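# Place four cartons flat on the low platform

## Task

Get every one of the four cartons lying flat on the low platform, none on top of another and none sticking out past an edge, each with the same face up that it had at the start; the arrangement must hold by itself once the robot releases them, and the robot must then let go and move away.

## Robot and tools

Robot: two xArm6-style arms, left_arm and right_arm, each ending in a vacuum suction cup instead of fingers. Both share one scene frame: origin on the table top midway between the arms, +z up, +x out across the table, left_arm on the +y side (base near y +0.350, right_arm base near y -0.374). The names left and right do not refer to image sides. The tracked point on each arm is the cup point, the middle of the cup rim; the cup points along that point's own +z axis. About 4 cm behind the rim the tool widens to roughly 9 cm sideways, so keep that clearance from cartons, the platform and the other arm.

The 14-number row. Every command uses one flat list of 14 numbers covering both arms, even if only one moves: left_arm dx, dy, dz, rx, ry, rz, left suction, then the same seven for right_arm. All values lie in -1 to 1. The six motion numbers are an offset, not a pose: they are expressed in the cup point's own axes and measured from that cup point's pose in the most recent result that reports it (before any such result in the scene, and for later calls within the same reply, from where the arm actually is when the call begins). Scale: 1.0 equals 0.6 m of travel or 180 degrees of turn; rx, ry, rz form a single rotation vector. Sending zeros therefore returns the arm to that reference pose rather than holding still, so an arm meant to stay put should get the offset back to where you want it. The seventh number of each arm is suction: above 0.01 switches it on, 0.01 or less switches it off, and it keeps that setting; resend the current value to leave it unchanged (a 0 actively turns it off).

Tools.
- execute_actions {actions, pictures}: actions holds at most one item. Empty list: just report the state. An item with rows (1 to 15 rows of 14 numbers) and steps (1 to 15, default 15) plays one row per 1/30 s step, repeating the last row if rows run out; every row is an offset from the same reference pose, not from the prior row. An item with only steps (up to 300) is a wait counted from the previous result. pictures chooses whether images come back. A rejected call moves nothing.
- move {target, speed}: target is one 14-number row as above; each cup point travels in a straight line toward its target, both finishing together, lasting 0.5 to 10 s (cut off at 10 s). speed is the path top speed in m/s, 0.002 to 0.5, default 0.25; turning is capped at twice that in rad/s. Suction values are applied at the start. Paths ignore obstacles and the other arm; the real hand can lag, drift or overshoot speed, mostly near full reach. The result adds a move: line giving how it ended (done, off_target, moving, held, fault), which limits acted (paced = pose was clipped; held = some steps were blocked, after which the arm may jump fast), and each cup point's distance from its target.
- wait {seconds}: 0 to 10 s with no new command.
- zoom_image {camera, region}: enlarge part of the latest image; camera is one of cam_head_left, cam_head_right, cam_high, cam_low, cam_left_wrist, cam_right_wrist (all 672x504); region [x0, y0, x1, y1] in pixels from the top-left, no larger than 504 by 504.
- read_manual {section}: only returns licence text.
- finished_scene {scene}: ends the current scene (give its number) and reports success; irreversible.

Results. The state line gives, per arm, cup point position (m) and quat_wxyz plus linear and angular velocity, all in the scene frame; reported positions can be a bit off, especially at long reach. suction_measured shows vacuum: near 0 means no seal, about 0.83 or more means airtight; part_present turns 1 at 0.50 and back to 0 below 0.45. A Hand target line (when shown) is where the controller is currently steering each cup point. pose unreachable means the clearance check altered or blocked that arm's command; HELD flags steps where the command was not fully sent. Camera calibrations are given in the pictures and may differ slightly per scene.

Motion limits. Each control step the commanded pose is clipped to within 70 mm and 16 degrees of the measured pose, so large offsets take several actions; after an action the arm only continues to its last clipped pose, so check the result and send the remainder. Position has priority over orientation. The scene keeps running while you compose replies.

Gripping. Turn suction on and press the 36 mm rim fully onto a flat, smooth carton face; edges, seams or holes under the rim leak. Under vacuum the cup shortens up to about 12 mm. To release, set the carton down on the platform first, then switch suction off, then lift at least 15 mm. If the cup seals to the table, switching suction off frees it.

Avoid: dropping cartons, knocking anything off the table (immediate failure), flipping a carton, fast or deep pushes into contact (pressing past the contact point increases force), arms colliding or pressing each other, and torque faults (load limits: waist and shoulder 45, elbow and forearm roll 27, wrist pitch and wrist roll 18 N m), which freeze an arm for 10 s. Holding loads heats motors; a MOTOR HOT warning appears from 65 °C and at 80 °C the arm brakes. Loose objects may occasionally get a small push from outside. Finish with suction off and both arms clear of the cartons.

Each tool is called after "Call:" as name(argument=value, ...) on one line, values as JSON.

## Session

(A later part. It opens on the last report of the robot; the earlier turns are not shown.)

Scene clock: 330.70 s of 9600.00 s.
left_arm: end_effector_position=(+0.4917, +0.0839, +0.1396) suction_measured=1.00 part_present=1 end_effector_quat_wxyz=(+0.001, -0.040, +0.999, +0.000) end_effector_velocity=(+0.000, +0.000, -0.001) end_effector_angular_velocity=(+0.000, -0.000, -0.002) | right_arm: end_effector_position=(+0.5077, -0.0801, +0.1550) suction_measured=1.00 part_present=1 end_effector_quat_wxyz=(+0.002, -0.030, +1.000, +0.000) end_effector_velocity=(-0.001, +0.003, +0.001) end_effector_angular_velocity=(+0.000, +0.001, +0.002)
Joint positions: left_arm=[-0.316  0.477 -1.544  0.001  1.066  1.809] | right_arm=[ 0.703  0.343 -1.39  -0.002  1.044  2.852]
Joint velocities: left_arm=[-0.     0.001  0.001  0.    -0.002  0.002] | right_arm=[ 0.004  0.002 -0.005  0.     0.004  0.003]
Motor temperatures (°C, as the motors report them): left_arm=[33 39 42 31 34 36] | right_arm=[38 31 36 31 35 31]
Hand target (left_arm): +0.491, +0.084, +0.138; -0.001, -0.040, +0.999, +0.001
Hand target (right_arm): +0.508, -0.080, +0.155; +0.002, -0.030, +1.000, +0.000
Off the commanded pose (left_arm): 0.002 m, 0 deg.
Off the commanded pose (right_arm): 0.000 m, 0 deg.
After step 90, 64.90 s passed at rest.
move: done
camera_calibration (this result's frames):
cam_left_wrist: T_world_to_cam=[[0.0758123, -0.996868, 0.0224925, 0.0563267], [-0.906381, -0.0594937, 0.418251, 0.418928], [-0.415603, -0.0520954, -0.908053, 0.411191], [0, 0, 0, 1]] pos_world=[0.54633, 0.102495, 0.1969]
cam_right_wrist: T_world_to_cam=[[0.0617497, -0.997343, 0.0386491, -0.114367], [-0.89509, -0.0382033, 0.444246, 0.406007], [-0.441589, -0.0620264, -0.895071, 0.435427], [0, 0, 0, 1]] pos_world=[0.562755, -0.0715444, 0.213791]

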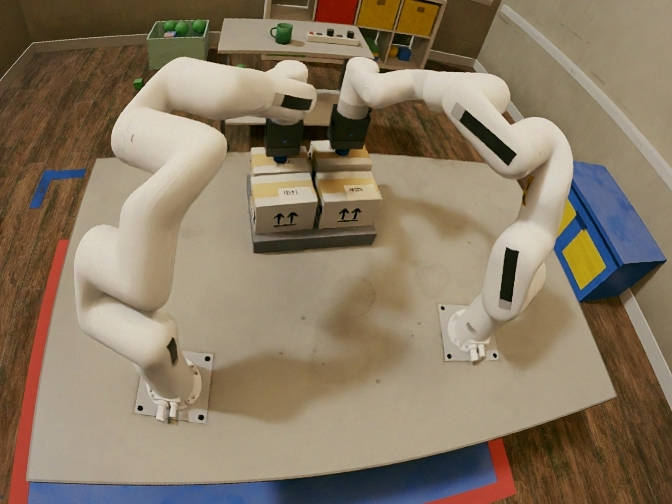

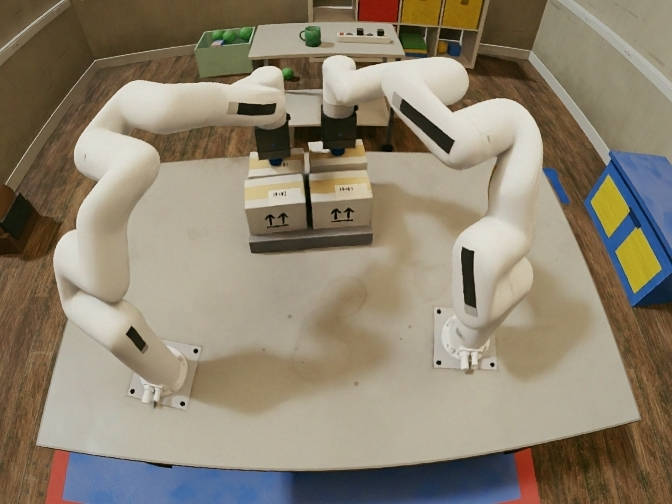

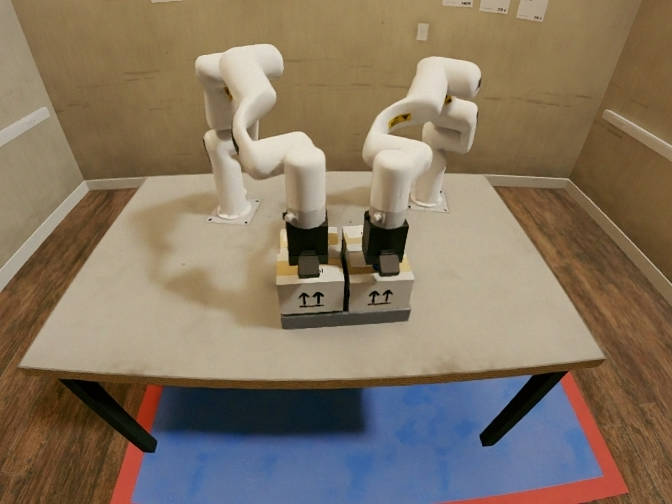

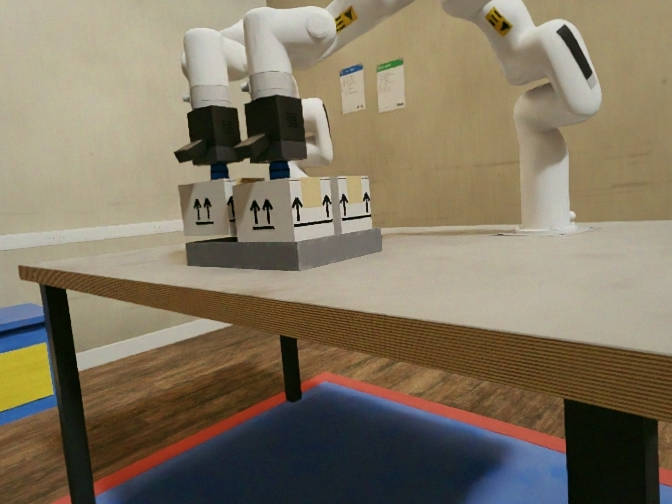

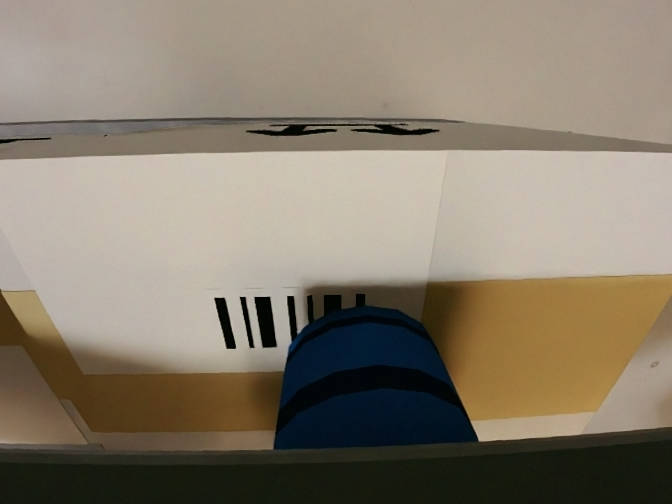

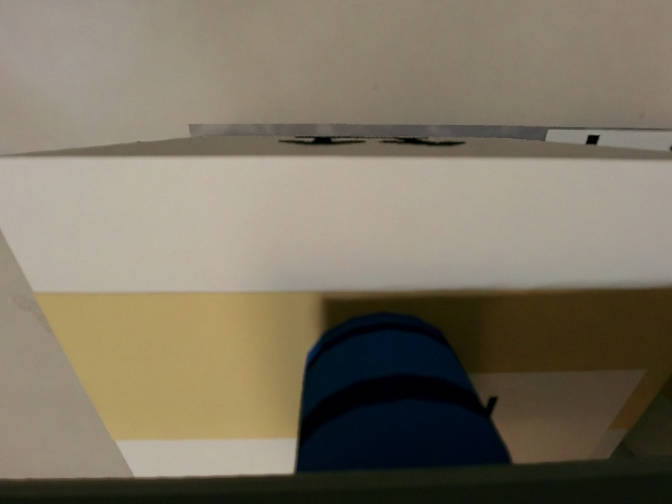

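Call:
move(target=[0.0, 0.0, 0.0, 0, 0, 0, 0, 0.0092, 0.0117, 0.025, 0, 0, 0.003, 1], speed=0.03)

Scene clock: 418.37 s of 9600.00 s.
left_arm: end_effector_position=(+0.4917, +0.0839, +0.1391) suction_measured=0.00 part_present=0 end_effector_quat_wxyz=(+0.000, -0.040, +0.999, +0.000) end_effector_velocity=(-0.000, +0.000, +0.002) end_effector_angular_velocity=(+0.000, -0.000, +0.001) | right_arm: end_effector_position=(+0.5022, -0.0733, +0.1408) suction_measured=1.00 part_present=1 end_effector_quat_wxyz=(+0.002, -0.025, +1.000, +0.000) end_effector_velocity=(-0.000, -0.000, -0.000) end_effector_angular_velocity=(-0.000, -0.001, -0.001)
Joint positions: left_arm=[-0.316  0.478 -1.544  0.001  1.066  1.809] | right_arm=[ 0.719  0.354 -1.363 -0.002  1.004  2.877]
Joint velocities: left_arm=[ 0.    -0.002 -0.001  0.     0.004 -0.002] | right_arm=[ 0.    -0.001  0.001 -0.001 -0.001  0.002]
Motor temperatures (°C, as the motors report them): left_arm=[33 37 38 31 34 36] | right_arm=[38 31 36 31 35 31]
Hand target (left_arm): +0.492, +0.084, +0.140; +0.001, -0.040, +0.999, +0.000
Hand target (right_arm): +0.502, -0.073, +0.140; +0.002, -0.025, +1.000, +0.000
Off the commanded pose (left_arm): 0.001 m, 0 deg.
Off the commanded pose (right_arm): 0.001 m, 0 deg.
After step 90, 83.80 s passed at rest.
move: done
camera_calibration (this result's frames):
cam_left_wrist: T_world_to_cam=[[0.0758106, -0.996874, 0.0222322, 0.0564033], [-0.906188, -0.0595771, 0.418658, 0.418931], [-0.416025, -0.0518853, -0.907872, 0.410879], [0, 0, 0, 1]] pos_world=[0.54629, 0.102504, 0.196383]
cam_right_wrist: T_world_to_cam=[[0.0523313, -0.997915, 0.0377839, -0.101838], [-0.895982, -0.0302103, 0.443061, 0.40884], [-0.440996, -0.0570397, -0.895695, 0.420845], [0, 0, 0, 1]] pos_world=[0.557234, -0.0652693, 0.199655]

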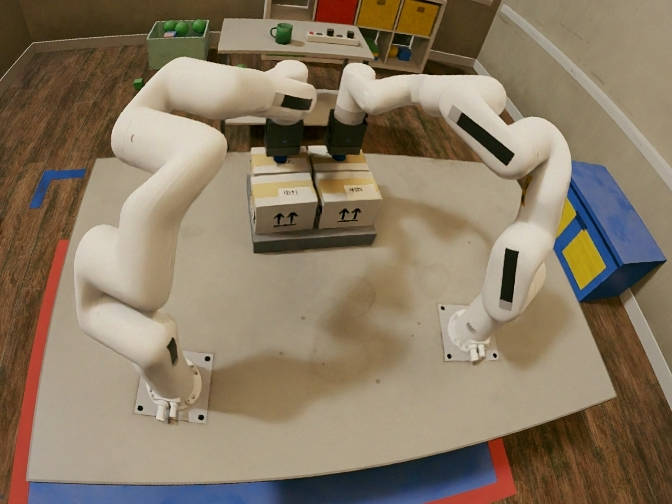

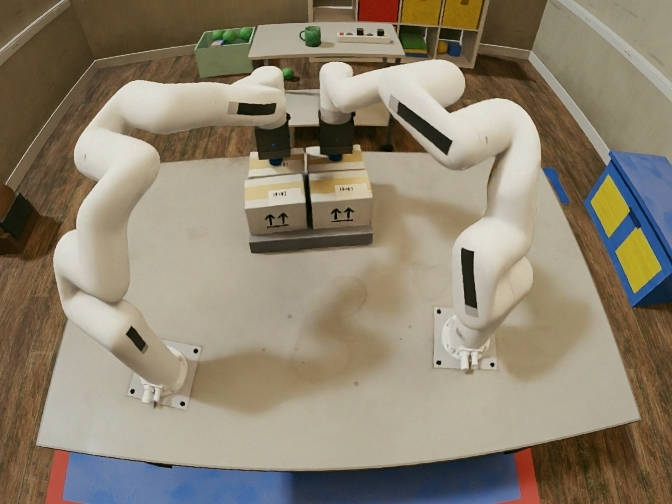

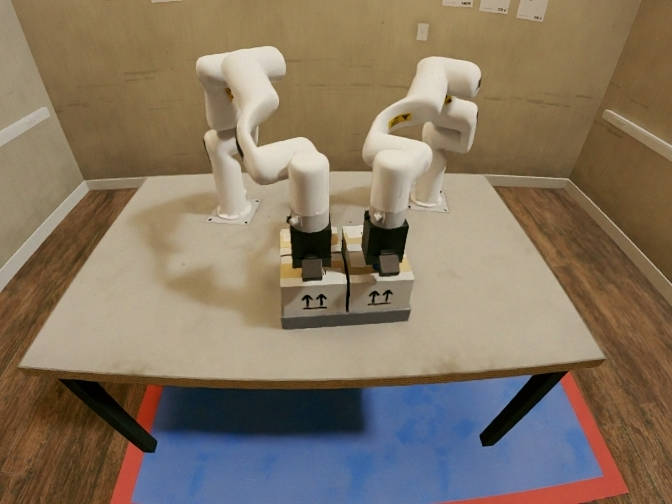

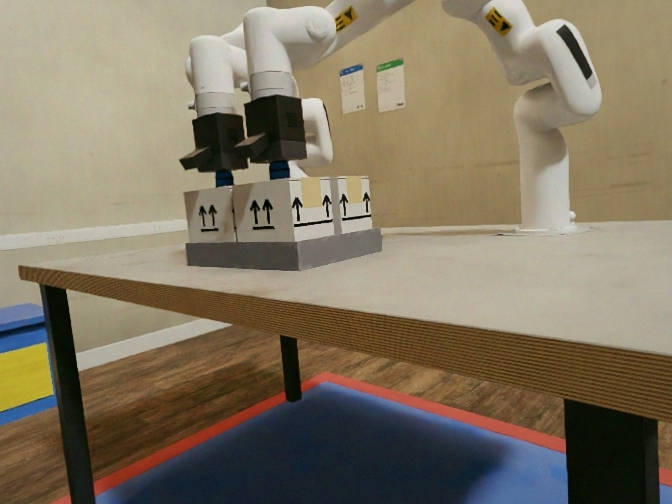

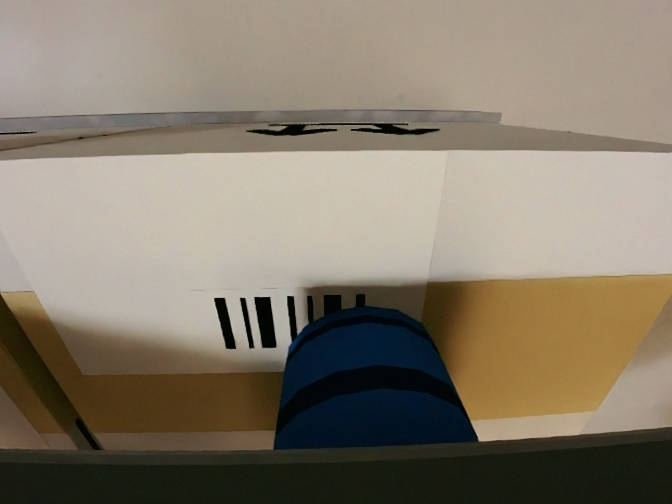

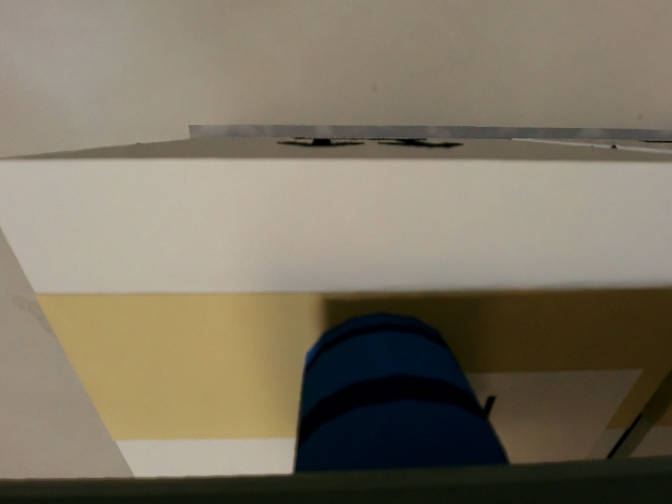

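Call:
zoom_image(camera="cam_high", region=[265, 250, 425, 335])

Call:
zoom_image(camera="cam_left_wrist", region=[400, 95, 580, 155])

Call:
zoom_image(camera="cam_low", region=[170, 170, 310, 275])

Region (265, 250, 425, 335) of cam_high's 672x504 image, scaled by 3.150, with more detail than that image has; it fills the top 268 rows of this view, and the rest is white.

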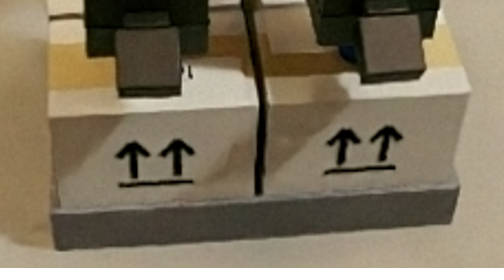

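Region (400, 95, 580, 155) of cam_left_wrist's 672x504 image, scaled by 2.800, with more detail than that image has.

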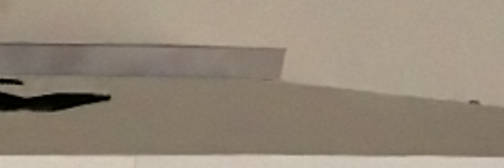

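Region (170, 170, 310, 275) of cam_low's 672x504 image, scaled by 3.600, with more detail than that image has; it fills the top 378 rows of this view, and the rest is white.

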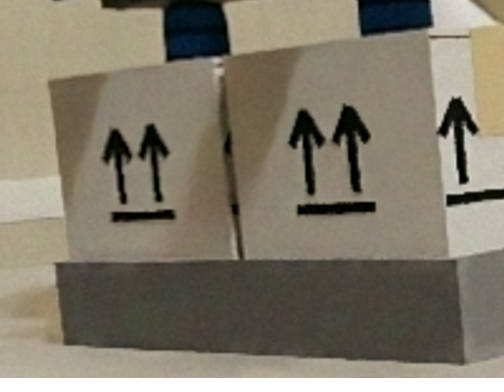

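Call:
execute_actions(actions=[{"rows": [[0,0,0,0,0,0,0,0,0,0,0,0,0,0]], "steps": 8}], pictures=false)

Scene clock: 431.37 s of 9600.00 s.
left_arm: end_effector_position=(+0.4917, +0.0839, +0.1393) suction_measured=0.00 part_present=0 end_effector_quat_wxyz=(+0.000, -0.040, +0.999, +0.000) end_effector_velocity=(+0.000, +0.000, -0.000) end_effector_angular_velocity=(+0.001, -0.000, -0.000) | right_arm: end_effector_position=(+0.5026, -0.0727, +0.1420) suction_measured=0.00 part_present=0 end_effector_quat_wxyz=(+0.003, -0.025, +1.000, +0.001) end_effector_velocity=(-0.002, -0.002, -0.007) end_effector_angular_velocity=(-0.006, +0.009, -0.001)
Joint positions: left_arm=[-0.316  0.478 -1.544  0.001  1.066  1.809] | right_arm=[ 0.72   0.353 -1.364 -0.002  1.004  2.877]
Joint velocities: left_arm=[-0.     0.     0.     0.002  0.    -0.001] | right_arm=[-0.001  0.008  0.007  0.    -0.004 -0.   ]
Motor temperatures (°C, as the motors report them): left_arm=[33 37 38 31 34 36] | right_arm=[38 31 35 31 35 31]
Hand target (left_arm): +0.492, +0.084, +0.139; +0.000, -0.040, +0.999, +0.000
Hand target (right_arm): +0.502, -0.073, +0.141; +0.002, -0.025, +1.000, +0.000
Off the commanded pose (left_arm): 0.000 m, 0 deg.
Off the commanded pose (right_arm): 0.001 m, 0 deg.
Steps of this call (steps 1 to 90: nothing new was sent; then 9.73 s passed at rest; steps 91 to 98: all 8 steps of this action). Readings (end_effector_position | what the end effector reports):
91: left_arm (+0.4917, +0.0839, +0.1396) | right_arm (+0.5019, -0.0734, +0.1401) | left_arm suction_measured=0.00 part_present=0 | right_arm suction_measured=0.73 part_present=1
92: left_arm (+0.4917, +0.0839, +0.1396) | right_arm (+0.5019, -0.0734, +0.1403) | left_arm suction_measured=0.00 part_present=0 | right_arm suction_measured=0.23 part_present=0
94: left_arm (+0.4917, +0.0839, +0.1394) | right_arm (+0.5027, -0.0725, +0.1418) | left_arm suction_measured=0.00 part_present=0 | right_arm suction_measured=0.00 part_present=0
98: the state above

Call:
move(target=[0, 0, -0.05, 0, 0, 0, 0, 0, 0, -0.05, 0, 0, 0, 0], speed=0.12)

Call:
move(target=[0.175, 0.315, -0.117, 0, 0, 0, 0, 0.185, -0.358, -0.117, 0, 0, 0, 0], speed=0.3)

Scene clock: 448.87 s of 9600.00 s.
left_arm: end_effector_position=(+0.4913, +0.0841, +0.1683) suction_measured=0.00 part_present=0 end_effector_quat_wxyz=(-0.000, -0.040, +0.999, +0.001) end_effector_velocity=(+0.002, -0.001, +0.004) end_effector_angular_velocity=(-0.005, -0.008, -0.002) | right_arm: end_effector_position=(+0.5022, -0.0730, +0.1712) suction_measured=0.00 part_present=0 end_effector_quat_wxyz=(+0.003, -0.025, +1.000, +0.001) end_effector_velocity=(+0.002, +0.001, +0.004) end_effector_angular_velocity=(+0.005, -0.006, -0.001)
Joint positions: left_arm=[-0.316  0.451 -1.589  0.001  1.139  1.809] | right_arm=[ 0.719  0.322 -1.407 -0.002  1.08   2.877]
Joint velocities: left_arm=[ 0.    -0.003 -0.006 -0.001 -0.     0.002] | right_arm=[-0.001 -0.002 -0.006  0.001  0.001  0.   ]
Motor temperatures (°C, as the motors report them): left_arm=[33 37 38 31 34 36] | right_arm=[38 31 33 31 35 31]
Hand target (left_arm): +0.492, +0.084, +0.169; +0.000, -0.040, +0.999, +0.000
Hand target (right_arm): +0.503, -0.073, +0.172; +0.004, -0.025, +1.000, +0.001
Off the commanded pose (left_arm): 0.001 m, 0 deg.
Off the commanded pose (right_arm): 0.001 m, 0 deg.
After step 90, 13.67 s passed at rest.
move: done
camera_calibration (this result's frames):
cam_left_wrist: T_world_to_cam=[[0.0759263, -0.996885, 0.0213516, 0.056103], [-0.905584, -0.0599788, 0.419905, 0.405885], [-0.417316, -0.0512175, -0.907317, 0.437731], [0, 0, 0, 1]] pos_world=[0.545976, 0.102692, 0.22553]
cam_right_wrist: T_world_to_cam=[[0.0524764, -0.997929, 0.0372107, -0.102685], [-0.89633, -0.0306404, 0.442327, 0.395645], [-0.440271, -0.0565648, -0.896082, 0.447842], [0, 0, 0, 1]] pos_world=[0.557189, -0.065017, 0.230119]

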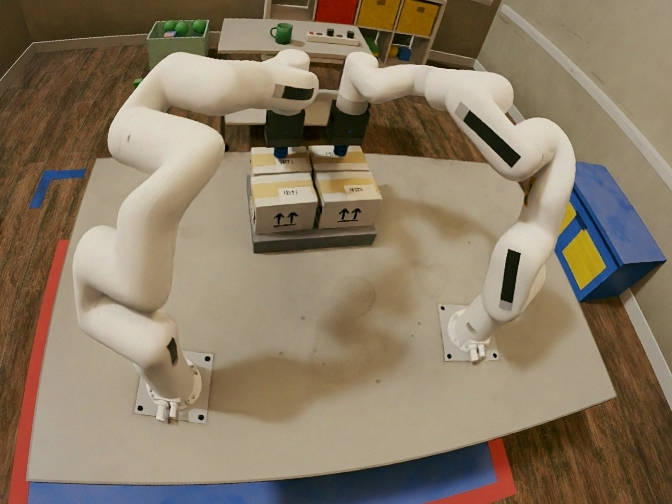

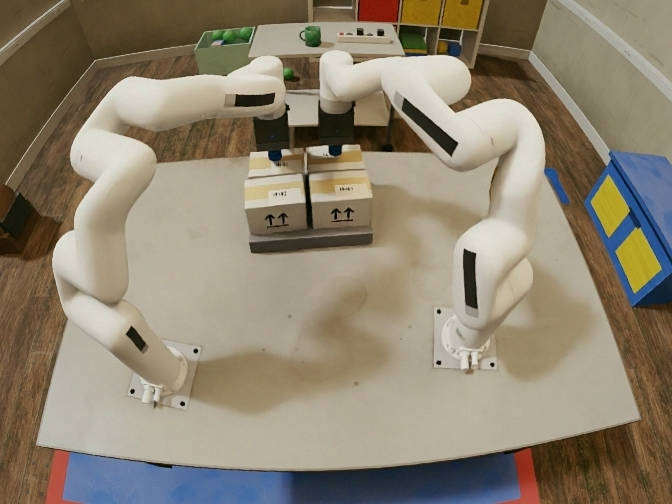

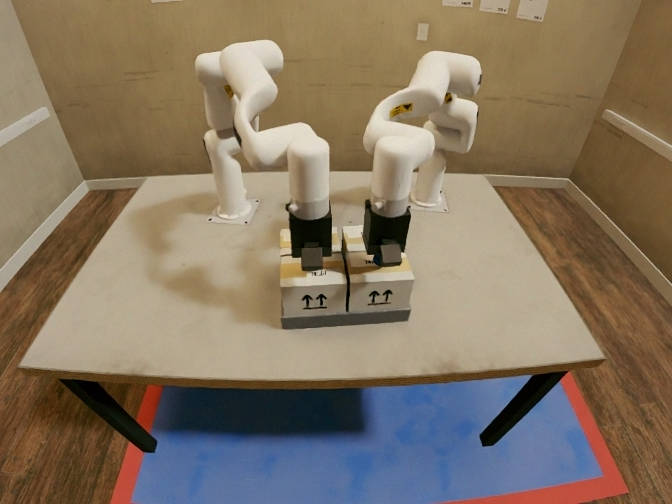

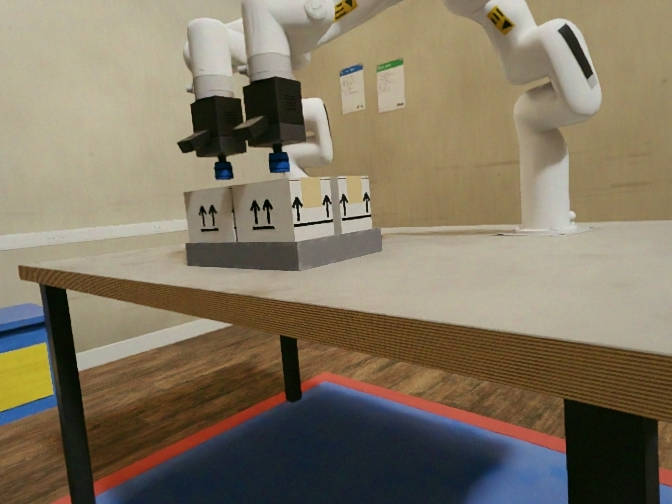

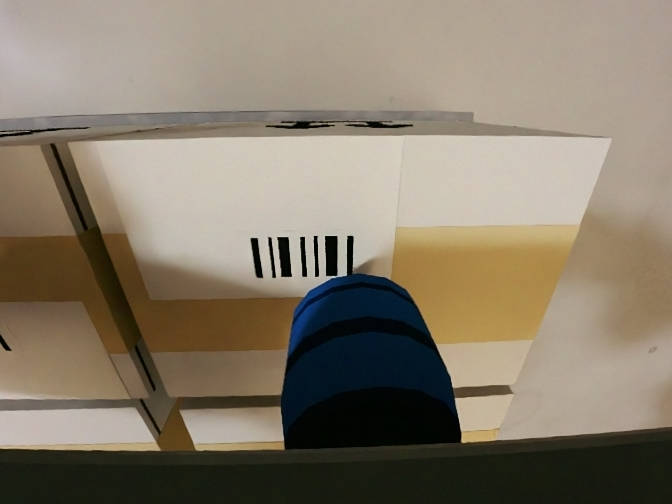

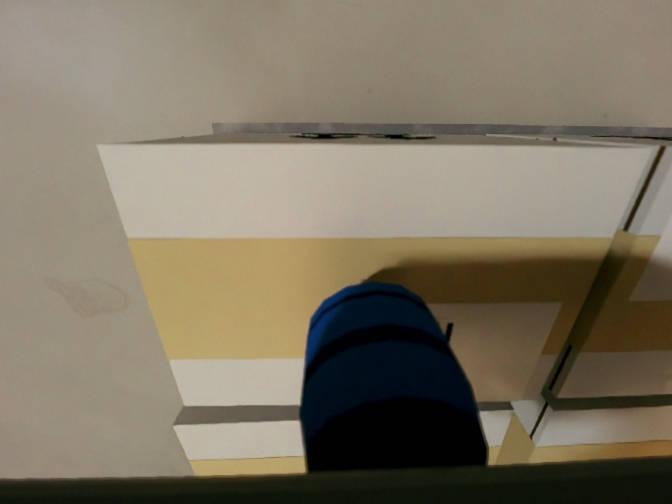

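Scene clock: 450.27 s of 9600.00 s.
left_arm: end_effector_position=(+0.3708, +0.2634, +0.2378) suction_measured=0.00 part_present=0 end_effector_quat_wxyz=(-0.001, -0.040, +0.999, +0.001) end_effector_velocity=(-0.000, +0.001, +0.002) end_effector_angular_velocity=(-0.002, -0.004, +0.003) | right_arm: end_effector_position=(+0.4018, -0.2933, +0.2408) suction_measured=0.00 part_present=0 end_effector_quat_wxyz=(+0.002, -0.025, +1.000, -0.000) end_effector_velocity=(-0.000, -0.002, +0.002) end_effector_angular_velocity=(+0.000, -0.003, -0.000)
Joint positions: left_arm=[-0.058 -0.202 -0.974  0.001  1.178  2.067] | right_arm=[ 0.364 -0.347 -0.846 -0.001  1.188  2.521]
Joint velocities: left_arm=[ 0.003 -0.006  0.001 -0.001  0.001  0.001] | right_arm=[-0.004 -0.005  0.001 -0.     0.001 -0.003]
Motor temperatures (°C, as the motors report them): left_arm=[33 38 39 31 34 36] | right_arm=[38 31 33 31 35 31]
Hand target (left_arm): +0.371, +0.264, +0.238; -0.001, -0.040, +0.999, +0.000
Hand target (right_arm): +0.402, -0.294, +0.241; +0.003, -0.025, +1.000, +0.000
Off the commanded pose (left_arm): 0.001 m, 0 deg.
Off the commanded pose (right_arm): 0.000 m, 0 deg.
move: done
camera_calibration (this result's frames):
cam_left_wrist: T_world_to_cam=[[0.0756341, -0.996899, 0.0217452, 0.242542], [-0.90501, -0.0594747, 0.421212, 0.27769], [-0.418613, -0.0515376, -0.906701, 0.460105], [0, 0, 0, 1]] pos_world=[0.425573, 0.282017, 0.294937]
cam_right_wrist: T_world_to_cam=[[0.0527527, -0.997855, 0.0387543, -0.320303], [-0.895927, -0.0301522, 0.443177, 0.267925], [-0.441058, -0.0580998, -0.895596, 0.45331], [0, 0, 0, 1]] pos_world=[0.456874, -0.285201, 0.299657]

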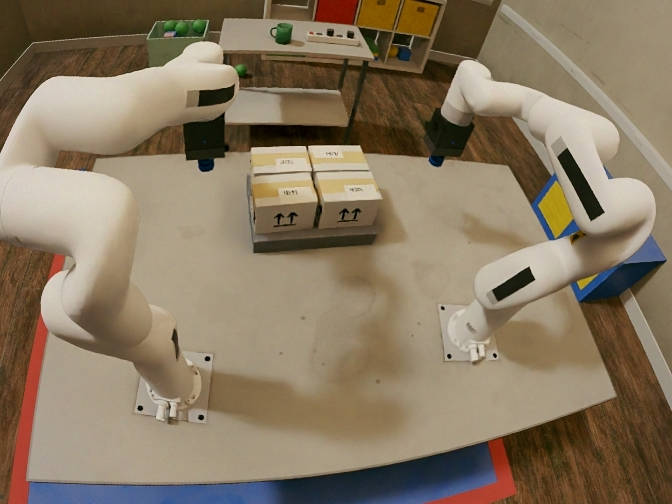

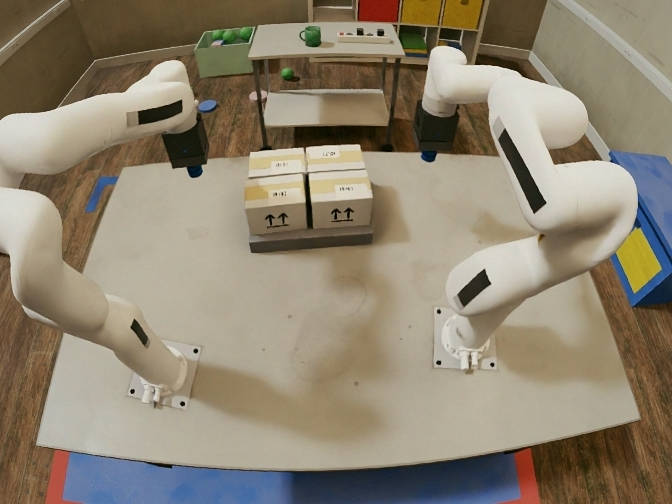

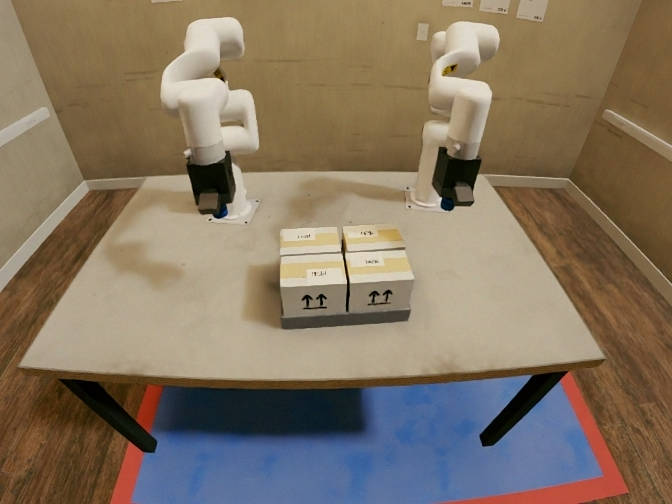

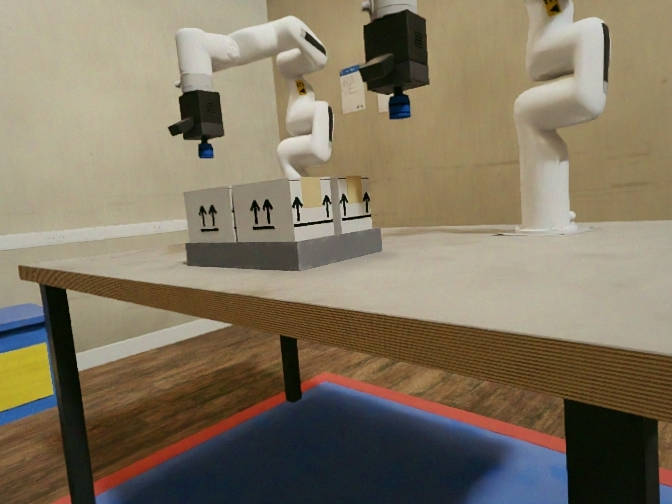

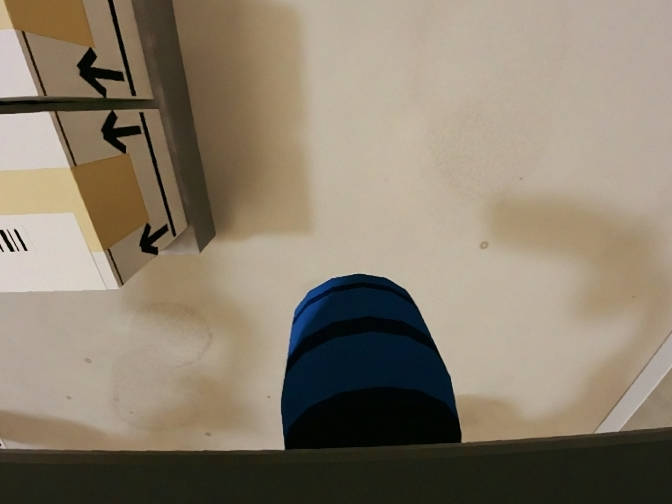

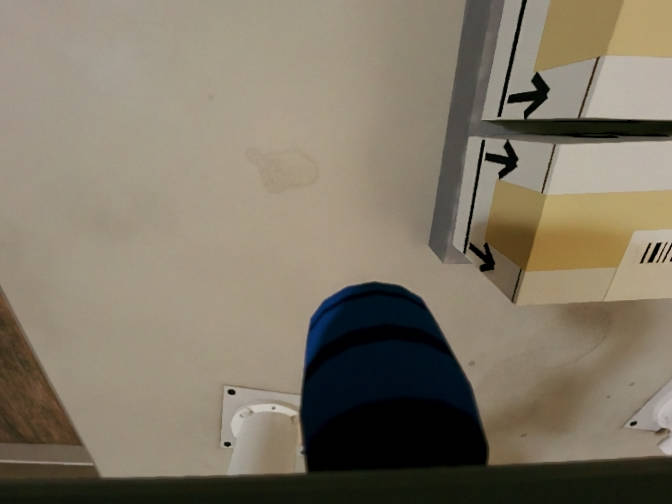

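Call:
zoom_image(camera="cam_right_wrist", region=[420, 80, 540, 280])

Call:
zoom_image(camera="cam_right_wrist", region=[445, 105, 505, 175])

Call:
zoom_image(camera="cam_left_wrist", region=[110, 0, 230, 270])

Region (420, 80, 540, 280) of cam_right_wrist's 672x504 image, scaled by 2.520, with more detail than that image has; it fills the left 302 columns of this view, and the rest is white.

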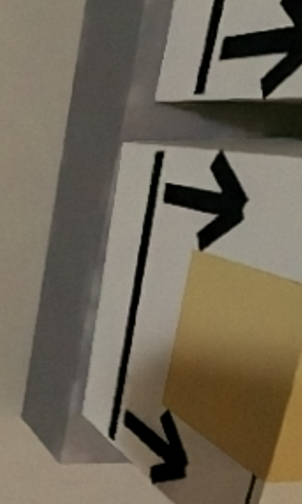

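Region (445, 105, 505, 175) of cam_right_wrist's 672x504 image, scaled by 7.200, with more detail than that image has; it fills the left 432 columns of this view, and the rest is white.

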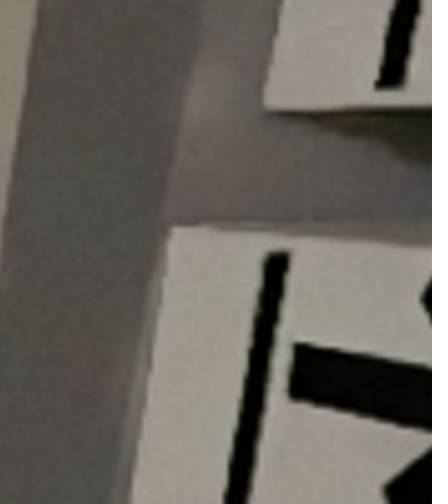

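Region (110, 0, 230, 270) of cam_left_wrist's 672x504 image, scaled by 1.867, with more detail than that image has.

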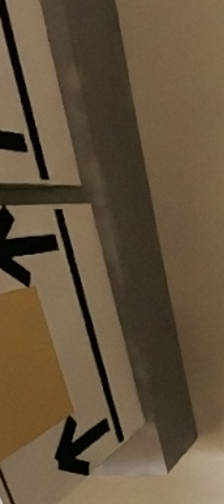

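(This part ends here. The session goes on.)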